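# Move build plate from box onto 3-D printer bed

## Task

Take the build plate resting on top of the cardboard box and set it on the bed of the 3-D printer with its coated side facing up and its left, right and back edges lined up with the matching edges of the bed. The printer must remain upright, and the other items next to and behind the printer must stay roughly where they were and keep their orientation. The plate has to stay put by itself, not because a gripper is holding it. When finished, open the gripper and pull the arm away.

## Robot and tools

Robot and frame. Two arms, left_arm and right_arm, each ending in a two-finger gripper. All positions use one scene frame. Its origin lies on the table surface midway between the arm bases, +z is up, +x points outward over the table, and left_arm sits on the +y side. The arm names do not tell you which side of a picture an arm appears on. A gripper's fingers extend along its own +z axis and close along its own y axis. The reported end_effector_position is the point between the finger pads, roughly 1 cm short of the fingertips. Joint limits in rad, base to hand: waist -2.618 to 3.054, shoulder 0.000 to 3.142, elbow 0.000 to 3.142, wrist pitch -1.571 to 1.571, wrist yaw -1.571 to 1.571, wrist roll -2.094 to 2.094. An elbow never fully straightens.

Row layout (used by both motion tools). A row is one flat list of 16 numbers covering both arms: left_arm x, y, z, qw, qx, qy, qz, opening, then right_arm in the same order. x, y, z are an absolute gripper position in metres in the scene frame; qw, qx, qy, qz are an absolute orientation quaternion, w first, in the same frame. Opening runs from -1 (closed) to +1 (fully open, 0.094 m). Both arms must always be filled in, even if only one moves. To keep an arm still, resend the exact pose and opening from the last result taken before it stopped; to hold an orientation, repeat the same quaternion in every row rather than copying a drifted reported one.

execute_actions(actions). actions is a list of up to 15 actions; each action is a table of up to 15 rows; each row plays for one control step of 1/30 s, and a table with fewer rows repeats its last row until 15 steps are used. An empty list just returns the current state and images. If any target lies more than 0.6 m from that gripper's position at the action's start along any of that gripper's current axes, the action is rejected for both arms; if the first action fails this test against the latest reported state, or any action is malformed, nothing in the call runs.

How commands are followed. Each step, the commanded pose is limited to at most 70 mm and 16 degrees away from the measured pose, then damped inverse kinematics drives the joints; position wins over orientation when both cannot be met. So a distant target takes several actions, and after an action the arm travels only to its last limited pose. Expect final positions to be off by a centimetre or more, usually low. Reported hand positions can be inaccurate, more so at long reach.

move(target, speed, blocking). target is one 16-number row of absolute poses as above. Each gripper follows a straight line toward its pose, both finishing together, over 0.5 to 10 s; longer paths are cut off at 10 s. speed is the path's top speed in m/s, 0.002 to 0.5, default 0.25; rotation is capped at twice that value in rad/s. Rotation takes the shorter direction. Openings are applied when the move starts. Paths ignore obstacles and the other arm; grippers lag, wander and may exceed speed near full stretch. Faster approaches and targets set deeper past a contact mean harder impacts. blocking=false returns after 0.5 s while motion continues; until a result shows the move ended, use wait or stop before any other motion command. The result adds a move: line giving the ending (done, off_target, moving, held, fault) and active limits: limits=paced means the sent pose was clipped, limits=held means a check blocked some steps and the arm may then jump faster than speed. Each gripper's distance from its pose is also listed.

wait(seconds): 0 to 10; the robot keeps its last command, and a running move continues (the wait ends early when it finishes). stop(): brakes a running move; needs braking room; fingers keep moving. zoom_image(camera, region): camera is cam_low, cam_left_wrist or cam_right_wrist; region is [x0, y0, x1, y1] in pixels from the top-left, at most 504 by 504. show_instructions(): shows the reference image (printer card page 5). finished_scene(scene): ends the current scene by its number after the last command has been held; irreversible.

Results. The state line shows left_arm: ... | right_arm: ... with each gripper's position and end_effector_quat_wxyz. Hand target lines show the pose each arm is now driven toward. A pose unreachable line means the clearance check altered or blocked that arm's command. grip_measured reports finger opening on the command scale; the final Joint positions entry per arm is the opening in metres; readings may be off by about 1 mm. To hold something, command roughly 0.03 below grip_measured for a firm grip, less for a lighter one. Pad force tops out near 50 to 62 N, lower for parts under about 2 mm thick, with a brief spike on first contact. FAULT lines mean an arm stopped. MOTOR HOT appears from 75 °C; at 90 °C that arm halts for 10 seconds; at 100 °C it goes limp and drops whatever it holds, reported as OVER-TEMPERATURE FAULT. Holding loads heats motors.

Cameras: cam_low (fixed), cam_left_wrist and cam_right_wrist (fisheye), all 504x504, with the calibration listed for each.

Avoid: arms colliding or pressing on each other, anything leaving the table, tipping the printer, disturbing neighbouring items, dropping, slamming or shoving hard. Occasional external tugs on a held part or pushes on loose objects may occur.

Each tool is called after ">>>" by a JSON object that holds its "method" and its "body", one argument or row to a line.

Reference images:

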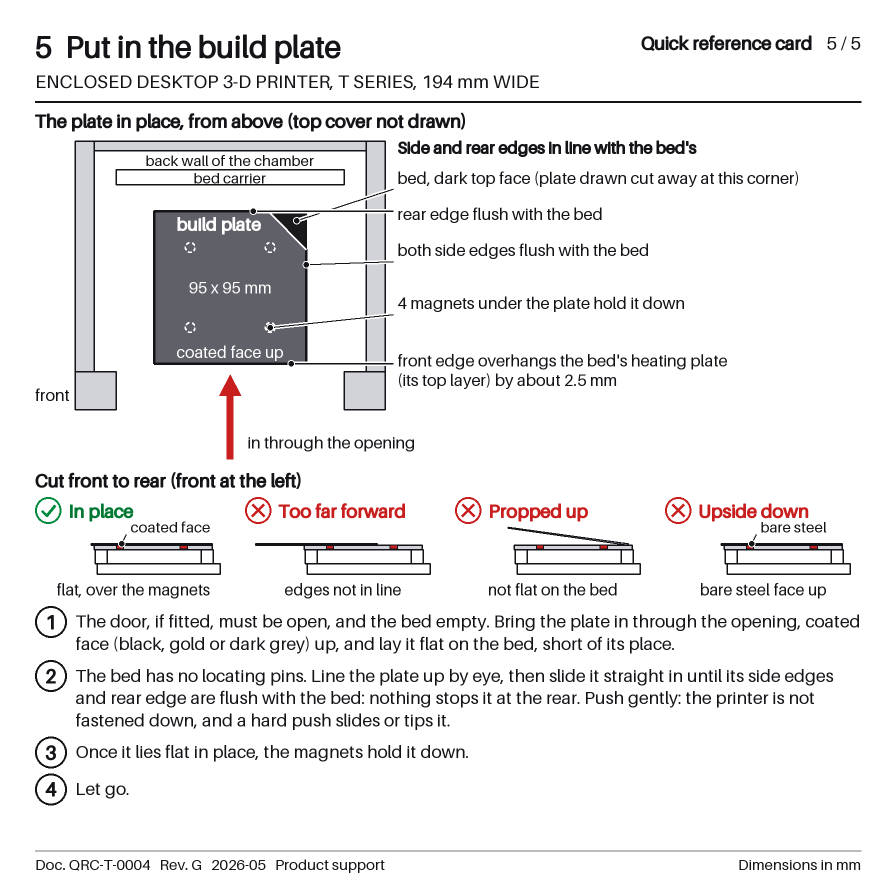

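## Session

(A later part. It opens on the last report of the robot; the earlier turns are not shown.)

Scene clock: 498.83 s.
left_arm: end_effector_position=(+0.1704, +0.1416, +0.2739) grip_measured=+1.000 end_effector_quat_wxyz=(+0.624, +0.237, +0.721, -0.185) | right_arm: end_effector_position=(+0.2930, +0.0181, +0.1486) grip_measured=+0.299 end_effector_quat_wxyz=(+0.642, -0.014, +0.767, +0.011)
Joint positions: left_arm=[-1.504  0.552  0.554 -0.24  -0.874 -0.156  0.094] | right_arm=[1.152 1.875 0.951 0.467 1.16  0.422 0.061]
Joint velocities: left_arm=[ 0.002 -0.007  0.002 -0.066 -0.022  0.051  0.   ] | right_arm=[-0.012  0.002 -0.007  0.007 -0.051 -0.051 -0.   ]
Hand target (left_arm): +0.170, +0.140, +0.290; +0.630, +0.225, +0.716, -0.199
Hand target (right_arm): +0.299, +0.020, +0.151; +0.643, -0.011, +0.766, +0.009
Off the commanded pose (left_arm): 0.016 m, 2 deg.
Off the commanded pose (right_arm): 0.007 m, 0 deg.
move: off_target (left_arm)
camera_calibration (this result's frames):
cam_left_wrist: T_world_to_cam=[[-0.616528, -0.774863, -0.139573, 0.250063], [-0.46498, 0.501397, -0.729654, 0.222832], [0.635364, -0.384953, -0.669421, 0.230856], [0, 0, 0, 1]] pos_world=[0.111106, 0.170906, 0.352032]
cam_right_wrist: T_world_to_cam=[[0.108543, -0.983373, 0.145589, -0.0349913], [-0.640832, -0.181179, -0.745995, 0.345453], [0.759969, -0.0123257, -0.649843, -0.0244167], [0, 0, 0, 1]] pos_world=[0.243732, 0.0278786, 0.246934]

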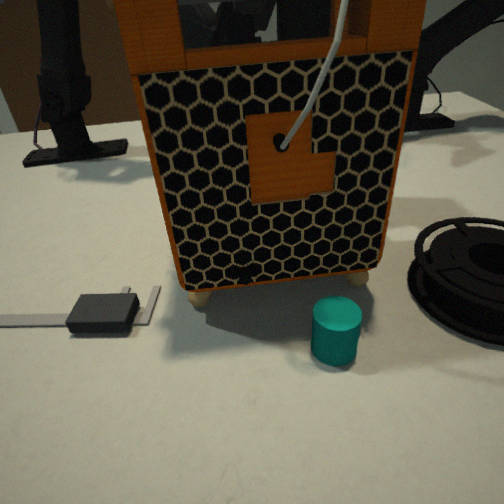

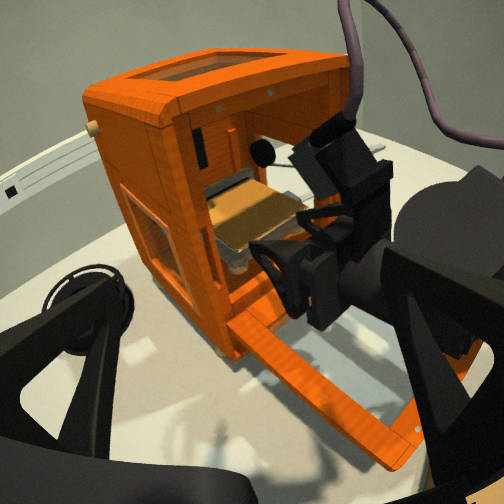

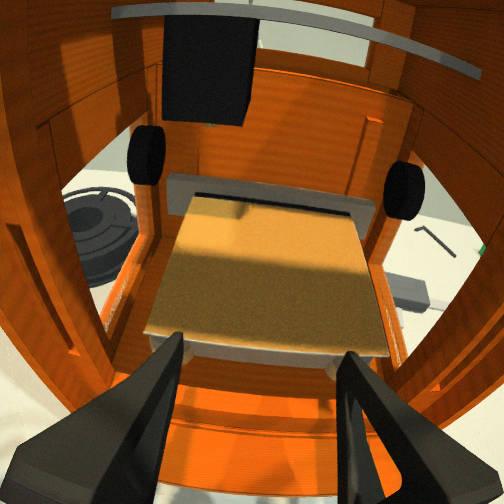

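>>> {"method": "move", "body": {
  "target": [0.17,0.14,0.29,0.627,0.224,0.712,-0.198,1,0.3025,0.021,0.150,0.643,-0.0107,0.766,0.009,0.3],
  "speed": 0.008
}}

>>> {"method": "zoom_image", "body": {
  "camera": "cam_right_wrist",
  "region": [270,170,390,290]
}}

>>> {"method": "zoom_image", "body": {
  "camera": "cam_right_wrist",
  "region": [150,160,270,280]
}}

Scene clock: 511.57 s.
left_arm: end_effector_position=(+0.1704, +0.1416, +0.2739) grip_measured=+1.000 end_effector_quat_wxyz=(+0.624, +0.237, +0.721, -0.185) | right_arm: end_effector_position=(+0.2958, +0.0177, +0.1496) grip_measured=+0.299 end_effector_quat_wxyz=(+0.642, -0.013, +0.766, +0.012)
Joint positions: left_arm=[-1.504  0.552  0.554 -0.24  -0.874 -0.156  0.094] | right_arm=[1.144 1.875 0.951 0.479 1.153 0.413 0.061]
Joint velocities: left_arm=[-0.002  0.002  0.012  0.007 -0.022 -0.066  0.   ] | right_arm=[ 0.002  0.002 -0.012 -0.051 -0.051 -0.022  0.001]
Hand target (left_arm): +0.170, +0.140, +0.290; +0.630, +0.225, +0.716, -0.199
Hand target (right_arm): +0.302, +0.021, +0.150; +0.643, -0.011, +0.766, +0.009
Off the commanded pose (left_arm): 0.016 m, 2 deg.
Off the commanded pose (right_arm): 0.008 m, 0 deg.
move: off_target (left_arm)
camera_calibration (this result's frames):
cam_left_wrist: T_world_to_cam=[[-0.616528, -0.774863, -0.139573, 0.250063], [-0.46498, 0.501397, -0.729654, 0.222832], [0.635364, -0.384953, -0.669421, 0.230856], [0, 0, 0, 1]] pos_world=[0.111106, 0.170906, 0.352032]
cam_right_wrist: T_world_to_cam=[[0.108552, -0.983747, 0.143032, -0.0354822], [-0.639693, -0.17926, -0.747435, 0.347738], [0.760927, -0.0103612, -0.648755, -0.0263218], [0, 0, 0, 1]] pos_world=[0.246326, 0.0271574, 0.247911]

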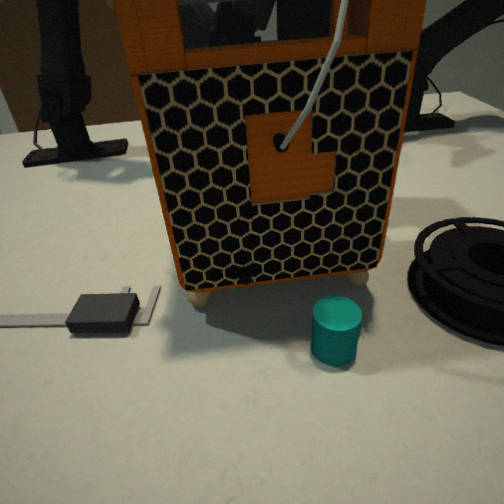

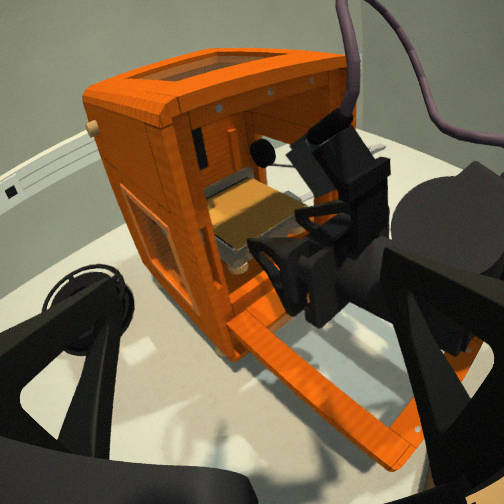

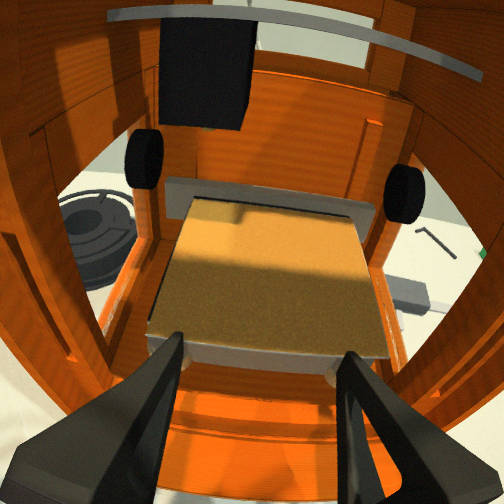

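Region (270, 170, 390, 290) of cam_right_wrist's 504x504 image, scaled by 4.200, with more detail than that image has.

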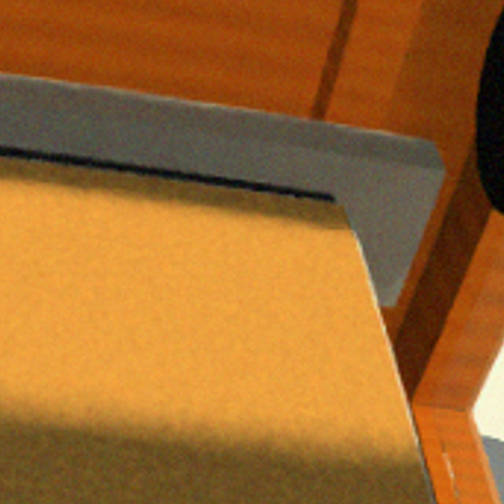

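Region (150, 160, 270, 280) of cam_right_wrist's 504x504 image, scaled by 4.200, with more detail than that image has.

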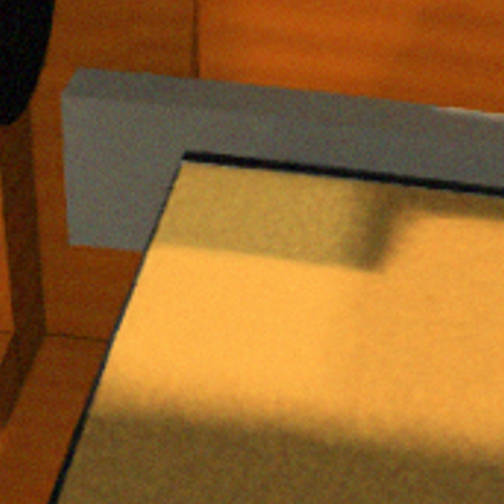

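>>> {"method": "move", "body": {
  "target": [0.17,0.14,0.29,0.627,0.224,0.712,-0.198,1,0.3052,0.024,0.149,0.643,-0.0107,0.766,0.009,0.3],
  "speed": 0.008
}}

>>> {"method": "zoom_image", "body": {
  "camera": "cam_right_wrist",
  "region": [240,190,420,370]
}}

>>> {"method": "zoom_image", "body": {
  "camera": "cam_right_wrist",
  "region": [120,180,300,360]
}}

Scene clock: 523.00 s.
left_arm: end_effector_position=(+0.1704, +0.1416, +0.2739) grip_measured=+1.000 end_effector_quat_wxyz=(+0.624, +0.237, +0.721, -0.185) | right_arm: end_effector_position=(+0.2980, +0.0172, +0.1415) grip_measured=+0.299 end_effector_quat_wxyz=(+0.640, -0.018, +0.768, +0.003)
Joint positions: left_arm=[-1.504  0.552  0.554 -0.24  -0.874 -0.156  0.094] | right_arm=[1.138 1.897 0.951 0.485 1.151 0.408 0.061]
Joint velocities: left_arm=[-0.002 -0.002 -0.002  0.007 -0.022 -0.022  0.   ] | right_arm=[-0.012 -0.007 -0.012  0.037  0.051  0.007 -0.   ]
Hand target (left_arm): +0.170, +0.140, +0.290; +0.630, +0.225, +0.716, -0.199
Hand target (right_arm): +0.305, +0.024, +0.149; +0.643, -0.011, +0.766, +0.009
Off the commanded pose (left_arm): 0.016 m, 2 deg.
Off the commanded pose (right_arm): 0.012 m, 1 deg.
move: off_target (left_arm, right_arm)
camera_calibration (this result's frames):
cam_left_wrist: T_world_to_cam=[[-0.616528, -0.774863, -0.139573, 0.250063], [-0.46498, 0.501397, -0.729654, 0.222832], [0.635364, -0.384953, -0.669421, 0.230856], [0, 0, 0, 1]] pos_world=[0.111106, 0.170906, 0.352032]
cam_right_wrist: T_world_to_cam=[[0.106753, -0.98112, 0.161269, -0.037062], [-0.644767, -0.191779, -0.73993, 0.343669], [0.756888, -0.0249913, -0.653067, -0.0312687], [0, 0, 0, 1]] pos_world=[0.24921, 0.0287646, 0.239847]

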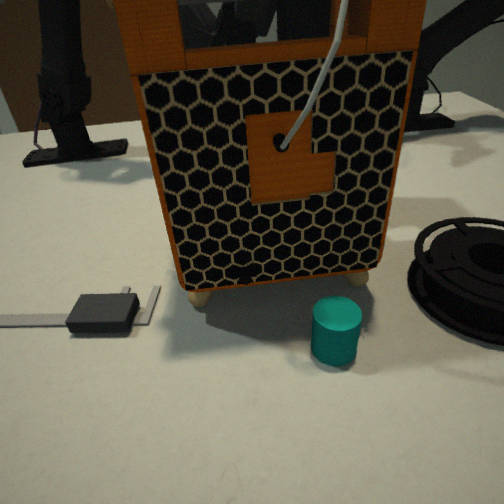

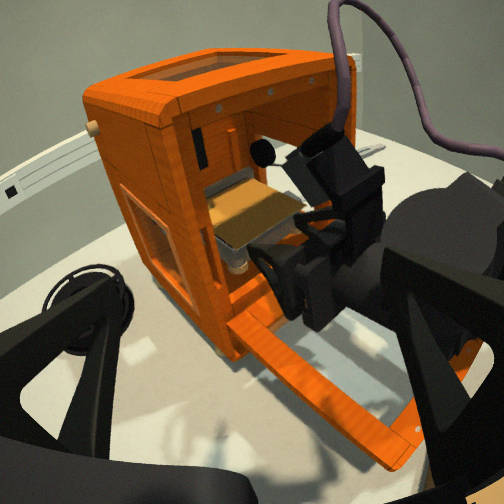

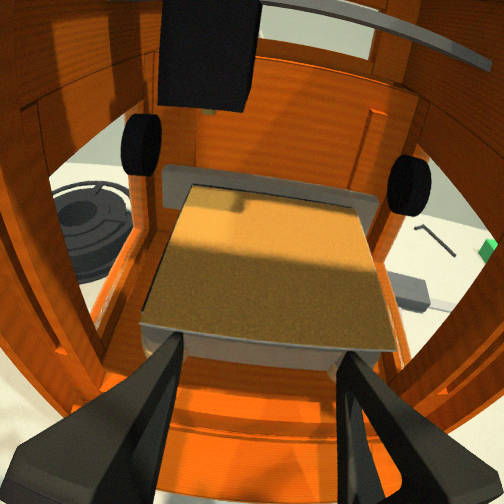

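Region (240, 190, 420, 370) of cam_right_wrist's 504x504 image, scaled by 2.800, with more detail than that image has.

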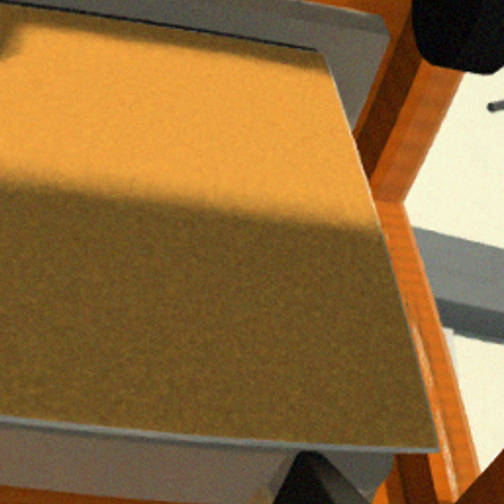

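Region (120, 180, 300, 360) of cam_right_wrist's 504x504 image, scaled by 2.800, with more detail than that image has.

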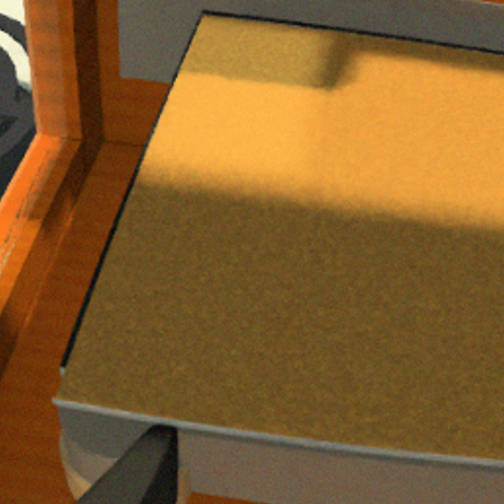

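>>> {"method": "move", "body": {
  "target": [0.17,0.14,0.29,0.627,0.224,0.712,-0.198,1,0.275,0.022,0.152,0.643,-0.0067,0.766,0.0056,0.3],
  "speed": 0.05
}}

>>> {"method": "move", "body": {
  "target": [0.17,0.14,0.29,0.627,0.224,0.712,-0.198,1,0.275,0.020,0.168,0.643,-0.0067,0.766,0.0056,0.3],
  "speed": 0.05
}}

>>> {"method": "move", "body": {
  "target": [0.17,0.14,0.29,0.627,0.224,0.712,-0.198,1,0.299,0.019,0.156,0.643,-0.0067,0.766,0.0056,0.3],
  "speed": 0.03
}}

Scene clock: 543.77 s.
left_arm: end_effector_position=(+0.1704, +0.1416, +0.2739) grip_measured=+1.000 end_effector_quat_wxyz=(+0.624, +0.237, +0.721, -0.185) | right_arm: end_effector_position=(+0.2770, +0.0191, +0.1341) grip_measured=+0.299 end_effector_quat_wxyz=(+0.637, -0.023, +0.771, -0.006)
Joint positions: left_arm=[-1.504  0.552  0.554 -0.24  -0.874 -0.156  0.094] | right_arm=[1.196 1.897 0.951 0.387 1.205 0.489 0.061]
Joint velocities: left_arm=[-0.007 -0.002 -0.017 -0.022 -0.022 -0.022  0.   ] | right_arm=[ 0.002 -0.012  0.017  0.007 -0.051  0.022  0.001]
Hand target (left_arm): +0.170, +0.140, +0.290; +0.630, +0.225, +0.716, -0.199
Hand target (right_arm): +0.275, +0.022, +0.152; +0.644, -0.007, +0.765, +0.006
Off the commanded pose (left_arm): 0.016 m, 2 deg.
Off the commanded pose (right_arm): 0.018 m, 2 deg.
move: off_target (left_arm, right_arm)
camera_calibration (this result's frames):
cam_left_wrist: T_world_to_cam=[[-0.616528, -0.774863, -0.139573, 0.250063], [-0.46498, 0.501397, -0.729654, 0.222832], [0.635364, -0.384953, -0.669421, 0.230856], [0, 0, 0, 1]] pos_world=[0.111106, 0.170906, 0.352032]
cam_right_wrist: T_world_to_cam=[[0.103716, -0.978031, 0.180824, -0.0336295], [-0.65134, -0.204186, -0.730797, 0.325844], [0.751664, -0.0419823, -0.658208, -0.0177117], [0, 0, 0, 1]] pos_world=[0.229036, 0.0328985, 0.232549]

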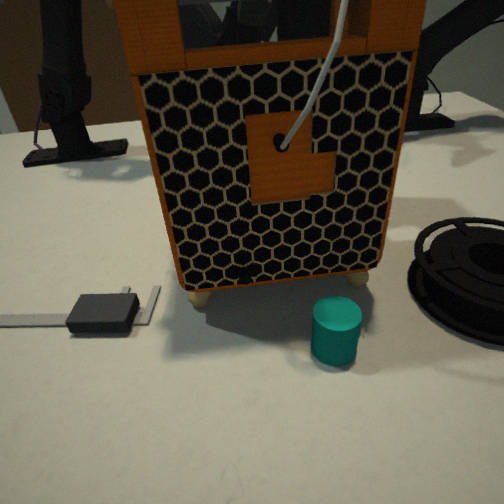

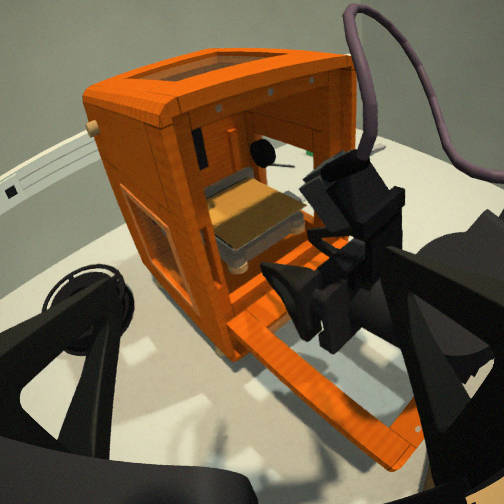

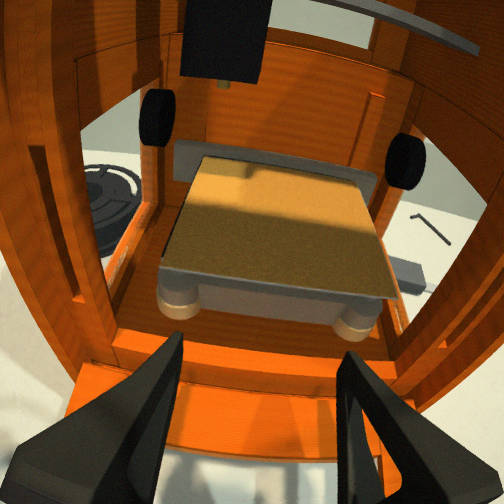

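Scene clock: 544.83 s.
left_arm: end_effector_position=(+0.1704, +0.1416, +0.2739) grip_measured=+1.000 end_effector_quat_wxyz=(+0.624, +0.237, +0.721, -0.185) | right_arm: end_effector_position=(+0.2767, +0.0177, +0.1525) grip_measured=+0.299 end_effector_quat_wxyz=(+0.638, -0.020, +0.770, -0.003)
Joint positions: left_arm=[-1.504  0.552  0.554 -0.24  -0.874 -0.156  0.094] | right_arm=[1.196 1.846 0.969 0.327 1.205 0.49  0.061]
Joint velocities: left_arm=[ 0.002  0.002  0.012 -0.022 -0.066 -0.007  0.   ] | right_arm=[-0.002  0.012 -0.022 -0.007 -0.007 -0.022 -0.   ]
Hand target (left_arm): +0.170, +0.140, +0.290; +0.630, +0.225, +0.716, -0.199
Hand target (right_arm): +0.275, +0.021, +0.168; +0.644, -0.007, +0.765, +0.006
Off the commanded pose (left_arm): 0.016 m, 2 deg.
Off the commanded pose (right_arm): 0.016 m, 2 deg.
move: off_target (left_arm, right_arm)
camera_calibration (this result's frames):
cam_left_wrist: T_world_to_cam=[[-0.616528, -0.774863, -0.139573, 0.250063], [-0.46498, 0.501397, -0.729654, 0.222832], [0.635364, -0.384953, -0.669421, 0.230856], [0, 0, 0, 1]] pos_world=[0.111106, 0.170906, 0.352032]
cam_right_wrist: T_world_to_cam=[[0.10273, -0.979693, 0.172186, -0.0366543], [-0.649546, -0.19717, -0.734312, 0.338672], [0.753351, -0.0364068, -0.656611, -0.00616644], [0, 0, 0, 1]] pos_world=[0.228394, 0.0306414, 0.250953]

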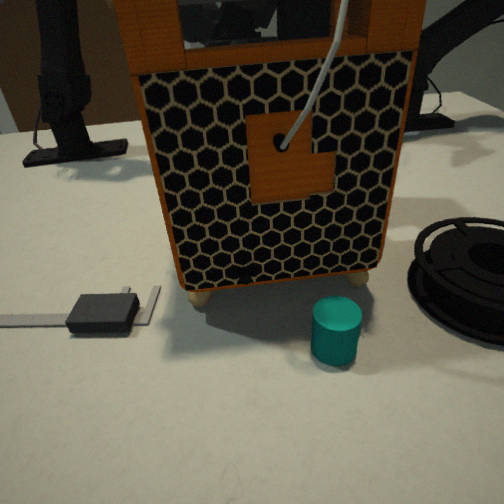

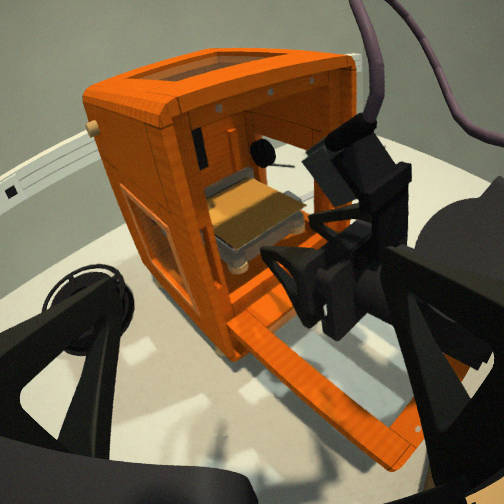

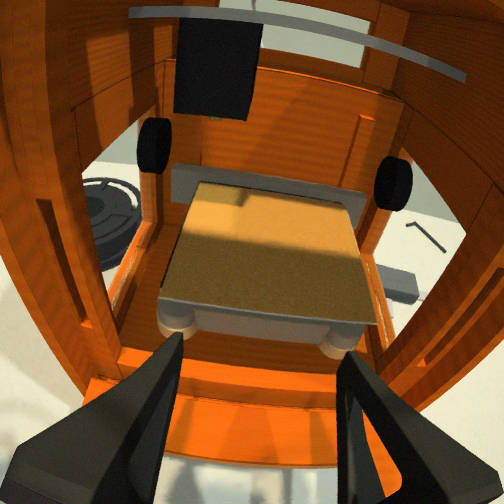

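Scene clock: 545.87 s.
left_arm: end_effector_position=(+0.1704, +0.1416, +0.2739) grip_measured=+1.000 end_effector_quat_wxyz=(+0.624, +0.237, +0.721, -0.185) | right_arm: end_effector_position=(+0.2940, +0.0167, +0.1541) grip_measured=+0.299 end_effector_quat_wxyz=(+0.642, -0.008, +0.767, +0.006)
Joint positions: left_arm=[-1.504  0.552  0.554 -0.24  -0.874 -0.156  0.094] | right_arm=[1.151 1.865 0.969 0.426 1.173 0.437 0.061]
Joint velocities: left_arm=[-0.007  0.012  0.002 -0.022  0.007 -0.007  0.   ] | right_arm=[-0.007  0.002 -0.017  0.081 -0.037  0.022 -0.001]
Hand target (left_arm): +0.170, +0.140, +0.290; +0.630, +0.225, +0.716, -0.199
Hand target (right_arm): +0.299, +0.019, +0.156; +0.643, -0.007, +0.766, +0.006
Off the commanded pose (left_arm): 0.016 m, 2 deg.
Off the commanded pose (right_arm): 0.006 m, 0 deg.
move: off_target (left_arm)
camera_calibration (this result's frames):
cam_left_wrist: T_world_to_cam=[[-0.616528, -0.774863, -0.139573, 0.250063], [-0.46498, 0.501397, -0.729654, 0.222832], [0.635364, -0.384953, -0.669421, 0.230856], [0, 0, 0, 1]] pos_world=[0.111106, 0.170906, 0.352032]
cam_right_wrist: T_world_to_cam=[[0.0933105, -0.984993, 0.145196, -0.03272], [-0.642964, -0.17096, -0.746572, 0.350467], [0.760191, -0.0236925, -0.649267, -0.0215716], [0, 0, 0, 1]] pos_world=[0.244789, 0.0271759, 0.252394]

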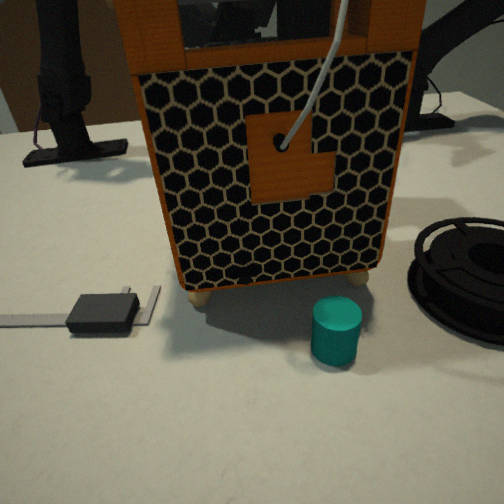

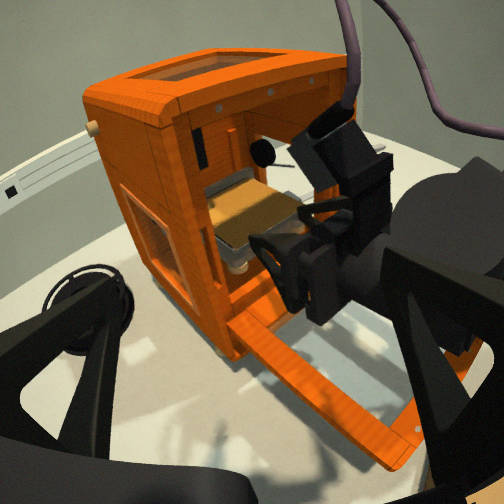

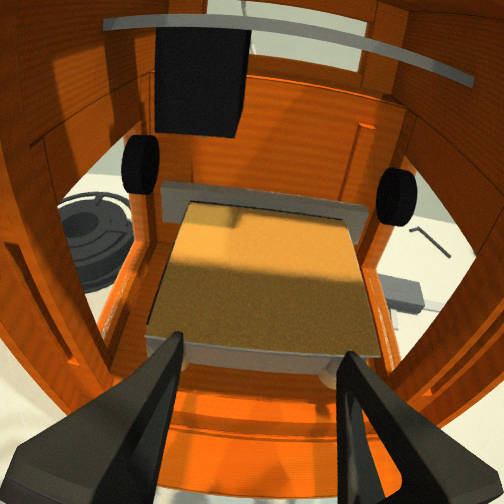

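>>> {"method": "move", "body": {
  "target": [0.17,0.14,0.29,0.627,0.224,0.712,-0.198,1,0.303,0.018,0.157,0.643,-0.0067,0.766,0.0056,0.3],
  "speed": 0.01
}}

>>> {"method": "zoom_image", "body": {
  "camera": "cam_right_wrist",
  "region": [120,180,300,360]
}}

Scene clock: 554.97 s.
left_arm: end_effector_position=(+0.1704, +0.1416, +0.2739) grip_measured=+1.000 end_effector_quat_wxyz=(+0.624, +0.237, +0.721, -0.185) | right_arm: end_effector_position=(+0.2974, +0.0165, +0.1553) grip_measured=+0.299 end_effector_quat_wxyz=(+0.642, -0.009, +0.766, +0.007)
Joint positions: left_arm=[-1.504  0.552  0.554 -0.24  -0.874 -0.156  0.094] | right_arm=[1.141 1.865 0.969 0.442 1.162 0.421 0.061]
Joint velocities: left_arm=[-0.002  0.002 -0.017  0.007  0.066 -0.051  0.   ] | right_arm=[-0.027  0.002 -0.007 -0.037 -0.037 -0.007  0.   ]
Hand target (left_arm): +0.170, +0.140, +0.290; +0.630, +0.225, +0.716, -0.199
Hand target (right_arm): +0.303, +0.018, +0.157; +0.643, -0.007, +0.766, +0.006
Off the commanded pose (left_arm): 0.016 m, 2 deg.
Off the commanded pose (right_arm): 0.006 m, 0 deg.
move: off_target (left_arm)
camera_calibration (this result's frames):
cam_left_wrist: T_world_to_cam=[[-0.616528, -0.774863, -0.139573, 0.250063], [-0.46498, 0.501397, -0.729654, 0.222832], [0.635364, -0.384953, -0.669421, 0.230856], [0, 0, 0, 1]] pos_world=[0.111106, 0.170906, 0.352032]
cam_right_wrist: T_world_to_cam=[[0.095934, -0.984807, 0.14475, -0.034091], [-0.641644, -0.172358, -0.747386, 0.353277], [0.76098, -0.021178, -0.64843, -0.0238147], [0, 0, 0, 1]] pos_world=[0.248071, 0.0268127, 0.253527]

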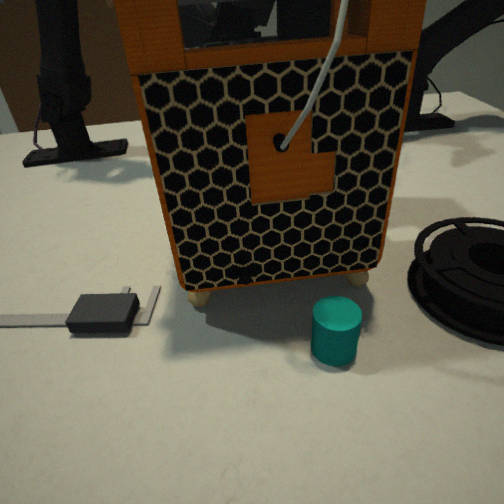

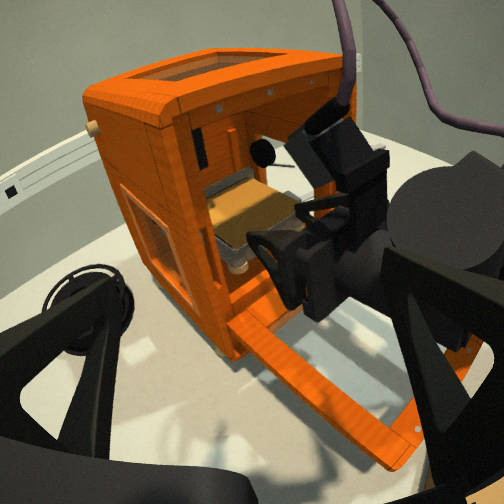

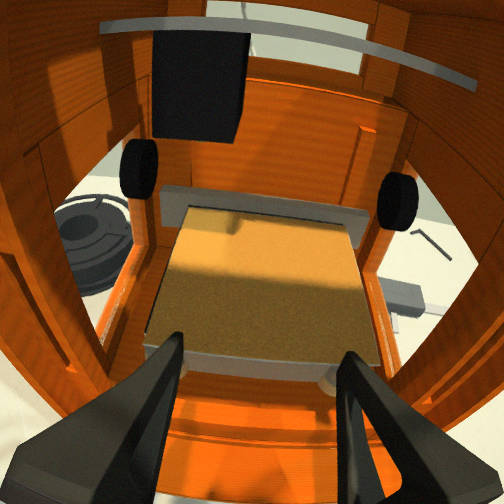

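Region (120, 180, 300, 360) of cam_right_wrist's 504x504 image, scaled by 2.800, with more detail than that image has.

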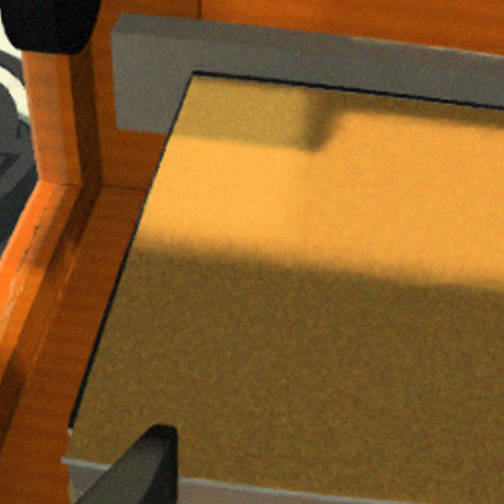

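>>> {"method": "move", "body": {
  "target": [0.17,0.14,0.29,0.627,0.224,0.712,-0.198,1,0.306,0.0192,0.1575,0.643,-0.0107,0.766,0.009,0.3],
  "speed": 0.006
}}

>>> {"method": "zoom_image", "body": {
  "camera": "cam_right_wrist",
  "region": [120,190,300,370]
}}

>>> {"method": "zoom_image", "body": {
  "camera": "cam_right_wrist",
  "region": [240,200,420,380]
}}

Scene clock: 567.33 s.
left_arm: end_effector_position=(+0.1704, +0.1416, +0.2739) grip_measured=+1.000 end_effector_quat_wxyz=(+0.624, +0.237, +0.721, -0.185) | right_arm: end_effector_position=(+0.3006, +0.0179, +0.1568) grip_measured=+0.299 end_effector_quat_wxyz=(+0.643, -0.012, +0.766, +0.011)
Joint positions: left_arm=[-1.504  0.552  0.554 -0.24  -0.874 -0.156  0.094] | right_arm=[1.132 1.865 0.969 0.463 1.145 0.402 0.061]
Joint velocities: left_arm=[-0.007  0.007 -0.002  0.007  0.037  0.037  0.   ] | right_arm=[-0.022 -0.012  0.002 -0.051 -0.007 -0.022 -0.001]
Hand target (left_arm): +0.170, +0.140, +0.290; +0.630, +0.225, +0.716, -0.199
Hand target (right_arm): +0.306, +0.019, +0.157; +0.643, -0.011, +0.766, +0.009
Off the commanded pose (left_arm): 0.016 m, 2 deg.
Off the commanded pose (right_arm): 0.006 m, 0 deg.
move: off_target (left_arm)
camera_calibration (this result's frames):
cam_left_wrist: T_world_to_cam=[[-0.616528, -0.774863, -0.139573, 0.250063], [-0.46498, 0.501397, -0.729654, 0.222832], [0.635364, -0.384953, -0.669421, 0.230856], [0, 0, 0, 1]] pos_world=[0.111106, 0.170906, 0.352032]
cam_right_wrist: T_world_to_cam=[[0.105768, -0.984229, 0.141799, -0.0357516], [-0.639233, -0.176528, -0.748478, 0.356187], [0.761705, -0.0114771, -0.647822, -0.0257094], [0, 0, 0, 1]] pos_world=[0.251051, 0.0273941, 0.255013]

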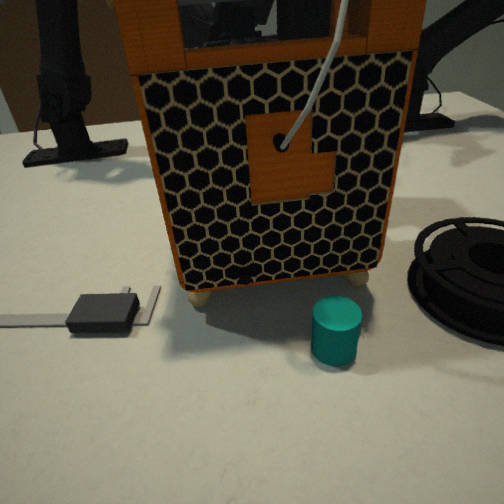

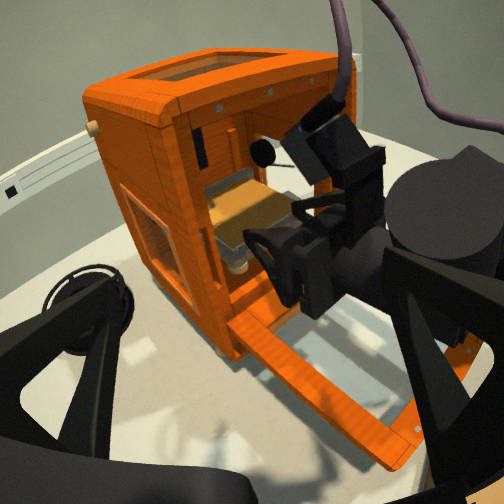

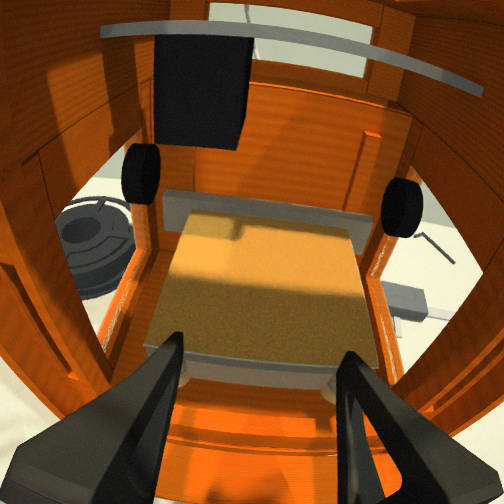

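Region (120, 190, 300, 370) of cam_right_wrist's 504x504 image, scaled by 2.800, with more detail than that image has.

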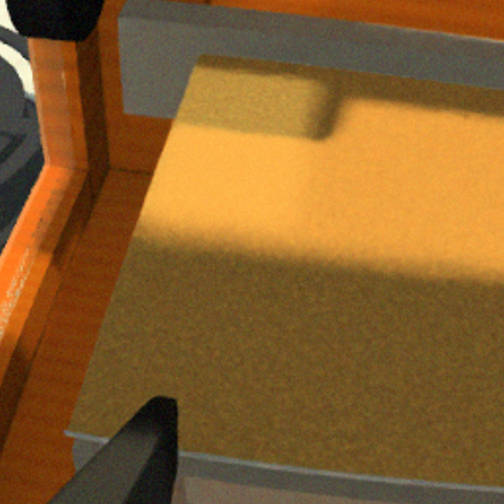

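Region (240, 200, 420, 380) of cam_right_wrist's 504x504 image, scaled by 2.800, with more detail than that image has.

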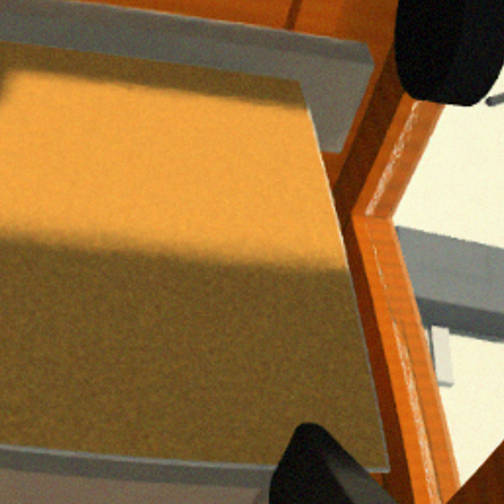

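>>> {"method": "move", "body": {
  "target": [0.17,0.14,0.29,0.627,0.224,0.712,-0.198,1,0.23,0.0,0.17,0.643,-0.0107,0.766,0.009,0.3],
  "speed": 0.1
}}

>>> {"method": "zoom_image", "body": {
  "camera": "cam_left_wrist",
  "region": [195,160,315,280]
}}

Scene clock: 583.17 s.
left_arm: end_effector_position=(+0.1704, +0.1416, +0.2739) grip_measured=+1.000 end_effector_quat_wxyz=(+0.624, +0.237, +0.721, -0.185) | right_arm: end_effector_position=(+0.2330, +0.0019, +0.1627) grip_measured=+0.299 end_effector_quat_wxyz=(+0.639, -0.018, +0.769, +0.008)
Joint positions: left_arm=[-1.504  0.552  0.554 -0.24  -0.874 -0.156  0.094] | right_arm=[1.309 1.732 0.913 0.105 1.288 0.682 0.061]
Joint velocities: left_arm=[-0.012 -0.007  0.007  0.007  0.081 -0.037  0.   ] | right_arm=[-0.022 -0.012 -0.007  0.007  0.037  0.037  0.   ]
Hand target (left_arm): +0.170, +0.140, +0.290; +0.630, +0.225, +0.716, -0.199
Hand target (right_arm): +0.231, -0.000, +0.171; +0.644, -0.011, +0.765, +0.008
Off the commanded pose (left_arm): 0.016 m, 2 deg.
Off the commanded pose (right_arm): 0.008 m, 1 deg.
move: off_target (left_arm)
camera_calibration (this result's frames):
cam_left_wrist: T_world_to_cam=[[-0.616528, -0.774863, -0.139573, 0.250063], [-0.46498, 0.501397, -0.729654, 0.222832], [0.635364, -0.384953, -0.669421, 0.230856], [0, 0, 0, 1]] pos_world=[0.111106, 0.170906, 0.352032]
cam_right_wrist: T_world_to_cam=[[0.111554, -0.981658, 0.154606, -0.0486061], [-0.64467, -0.189885, -0.740503, 0.314564], [0.756278, -0.0170636, -0.654028, 0.0317752], [0, 0, 0, 1]] pos_world=[0.184181, 0.0125585, 0.261232]

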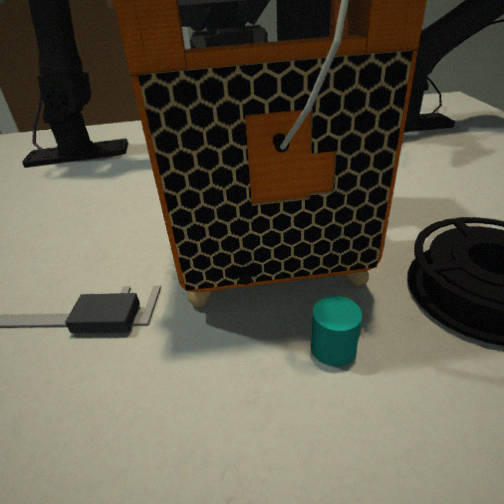

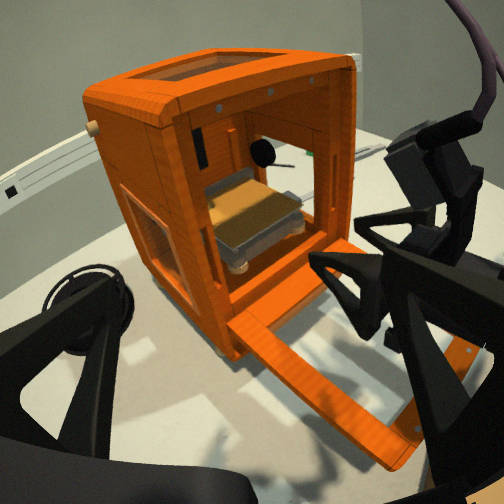

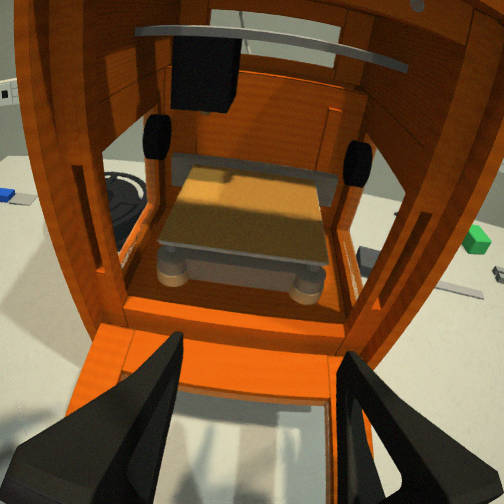

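Region (195, 160, 315, 280) of cam_left_wrist's 504x504 image, scaled by 4.200, with more detail than that image has.

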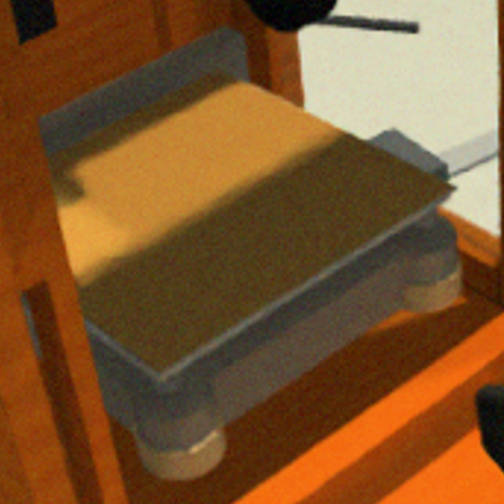

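>>> {"method": "move", "body": {
  "target": [0.37,0.20,0.17,0.579,0.406,0.579,-0.406,1,0.2,-0.2,0.25,0.643,-0.0107,0.766,0.009,0.3]
}}

>>> {"method": "zoom_image", "body": {
  "camera": "cam_left_wrist",
  "region": [130,100,400,370]
}}

Scene clock: 594.87 s.
left_arm: end_effector_position=(+0.3671, +0.2040, +0.1662) grip_measured=+1.000 end_effector_quat_wxyz=(+0.576, +0.392, +0.585, -0.414) | right_arm: end_effector_position=(+0.2016, -0.1965, +0.2489) grip_measured=+0.299 end_effector_quat_wxyz=(+0.644, -0.012, +0.765, +0.007)
Joint positions: left_arm=[ 0.06   1.809  0.57   1.265  1.282 -0.057  0.094] | right_arm=[ 1.276  0.709  0.587 -0.502  1.276  0.598  0.061]
Joint velocities: left_arm=[ 0.017 -0.002  0.002  0.007 -0.022 -0.051  0.   ] | right_arm=[ 0.007 -0.007  0.007 -0.007  0.081 -0.007 -0.001]
Hand target (left_arm): +0.369, +0.204, +0.169; +0.578, +0.396, +0.580, -0.415
Hand target (right_arm): +0.201, -0.197, +0.252; +0.643, -0.011, +0.766, +0.009
Off the commanded pose (left_arm): 0.006 m, 2 deg.
Off the commanded pose (right_arm): 0.004 m, 0 deg.
move: done; limits=paced
camera_calibration (this result's frames):
cam_left_wrist: T_world_to_cam=[[-0.947197, -0.308408, -0.0877615, 0.422242], [-0.099493, 0.542865, -0.833905, 0.0791588], [0.304826, -0.781141, -0.544885, 0.239316], [0, 0, 0, 1]] pos_world=[0.334872, 0.27419, 0.233467]
cam_right_wrist: T_world_to_cam=[[0.100889, -0.983693, 0.148897, -0.250028], [-0.636805, -0.178836, -0.749998, 0.323451], [0.764396, -0.0191521, -0.644463, 0.104032], [0, 0, 0, 1]] pos_world=[0.151678, -0.186113, 0.346861]

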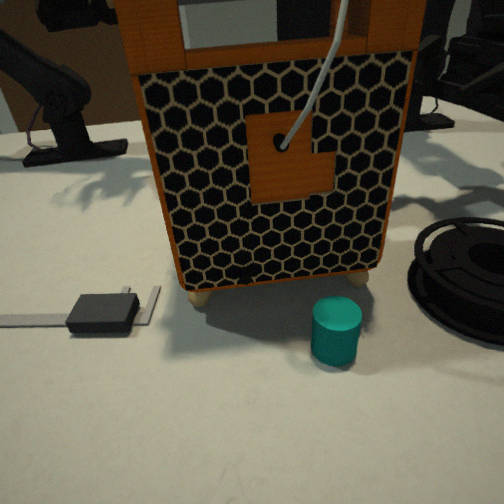

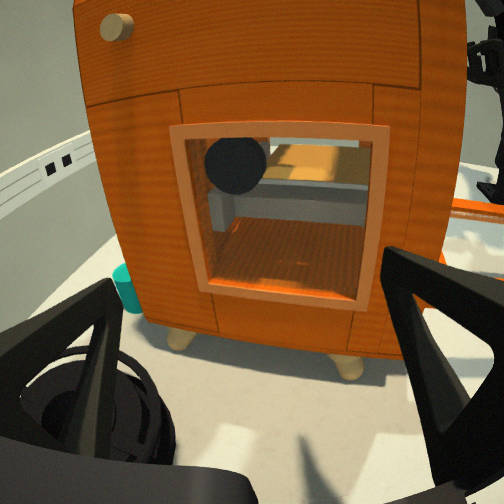

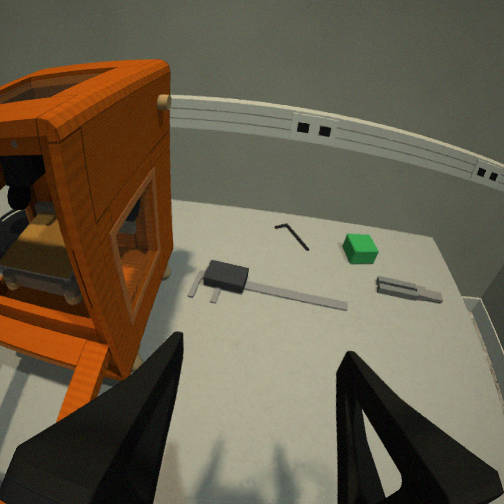

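Region (130, 100, 400, 370) of cam_left_wrist's 504x504 image, scaled by 1.867, with more detail than that image has.

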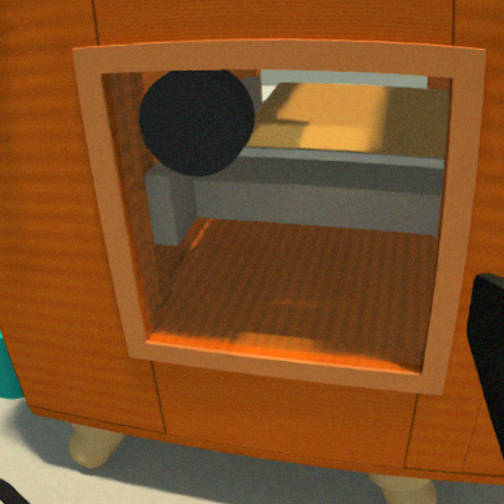

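>>> {"method": "zoom_image", "body": {
  "camera": "cam_left_wrist",
  "region": [250,135,310,195]
}}

Region (250, 135, 310, 195) of cam_left_wrist's 504x504 image, scaled by 8.400, with more detail than that image has.

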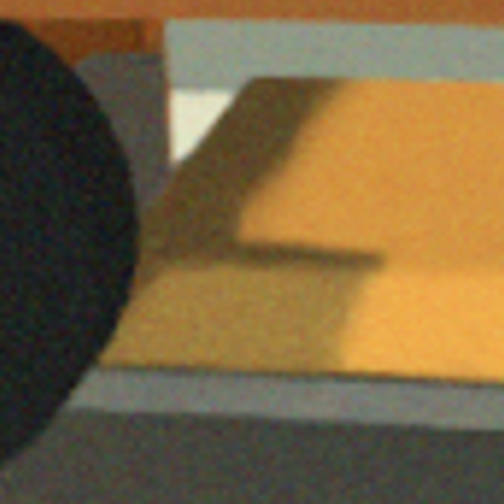

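>>> {"method": "finished_scene", "body": {
  "scene": 1
}}

The scene is finished: the task was done.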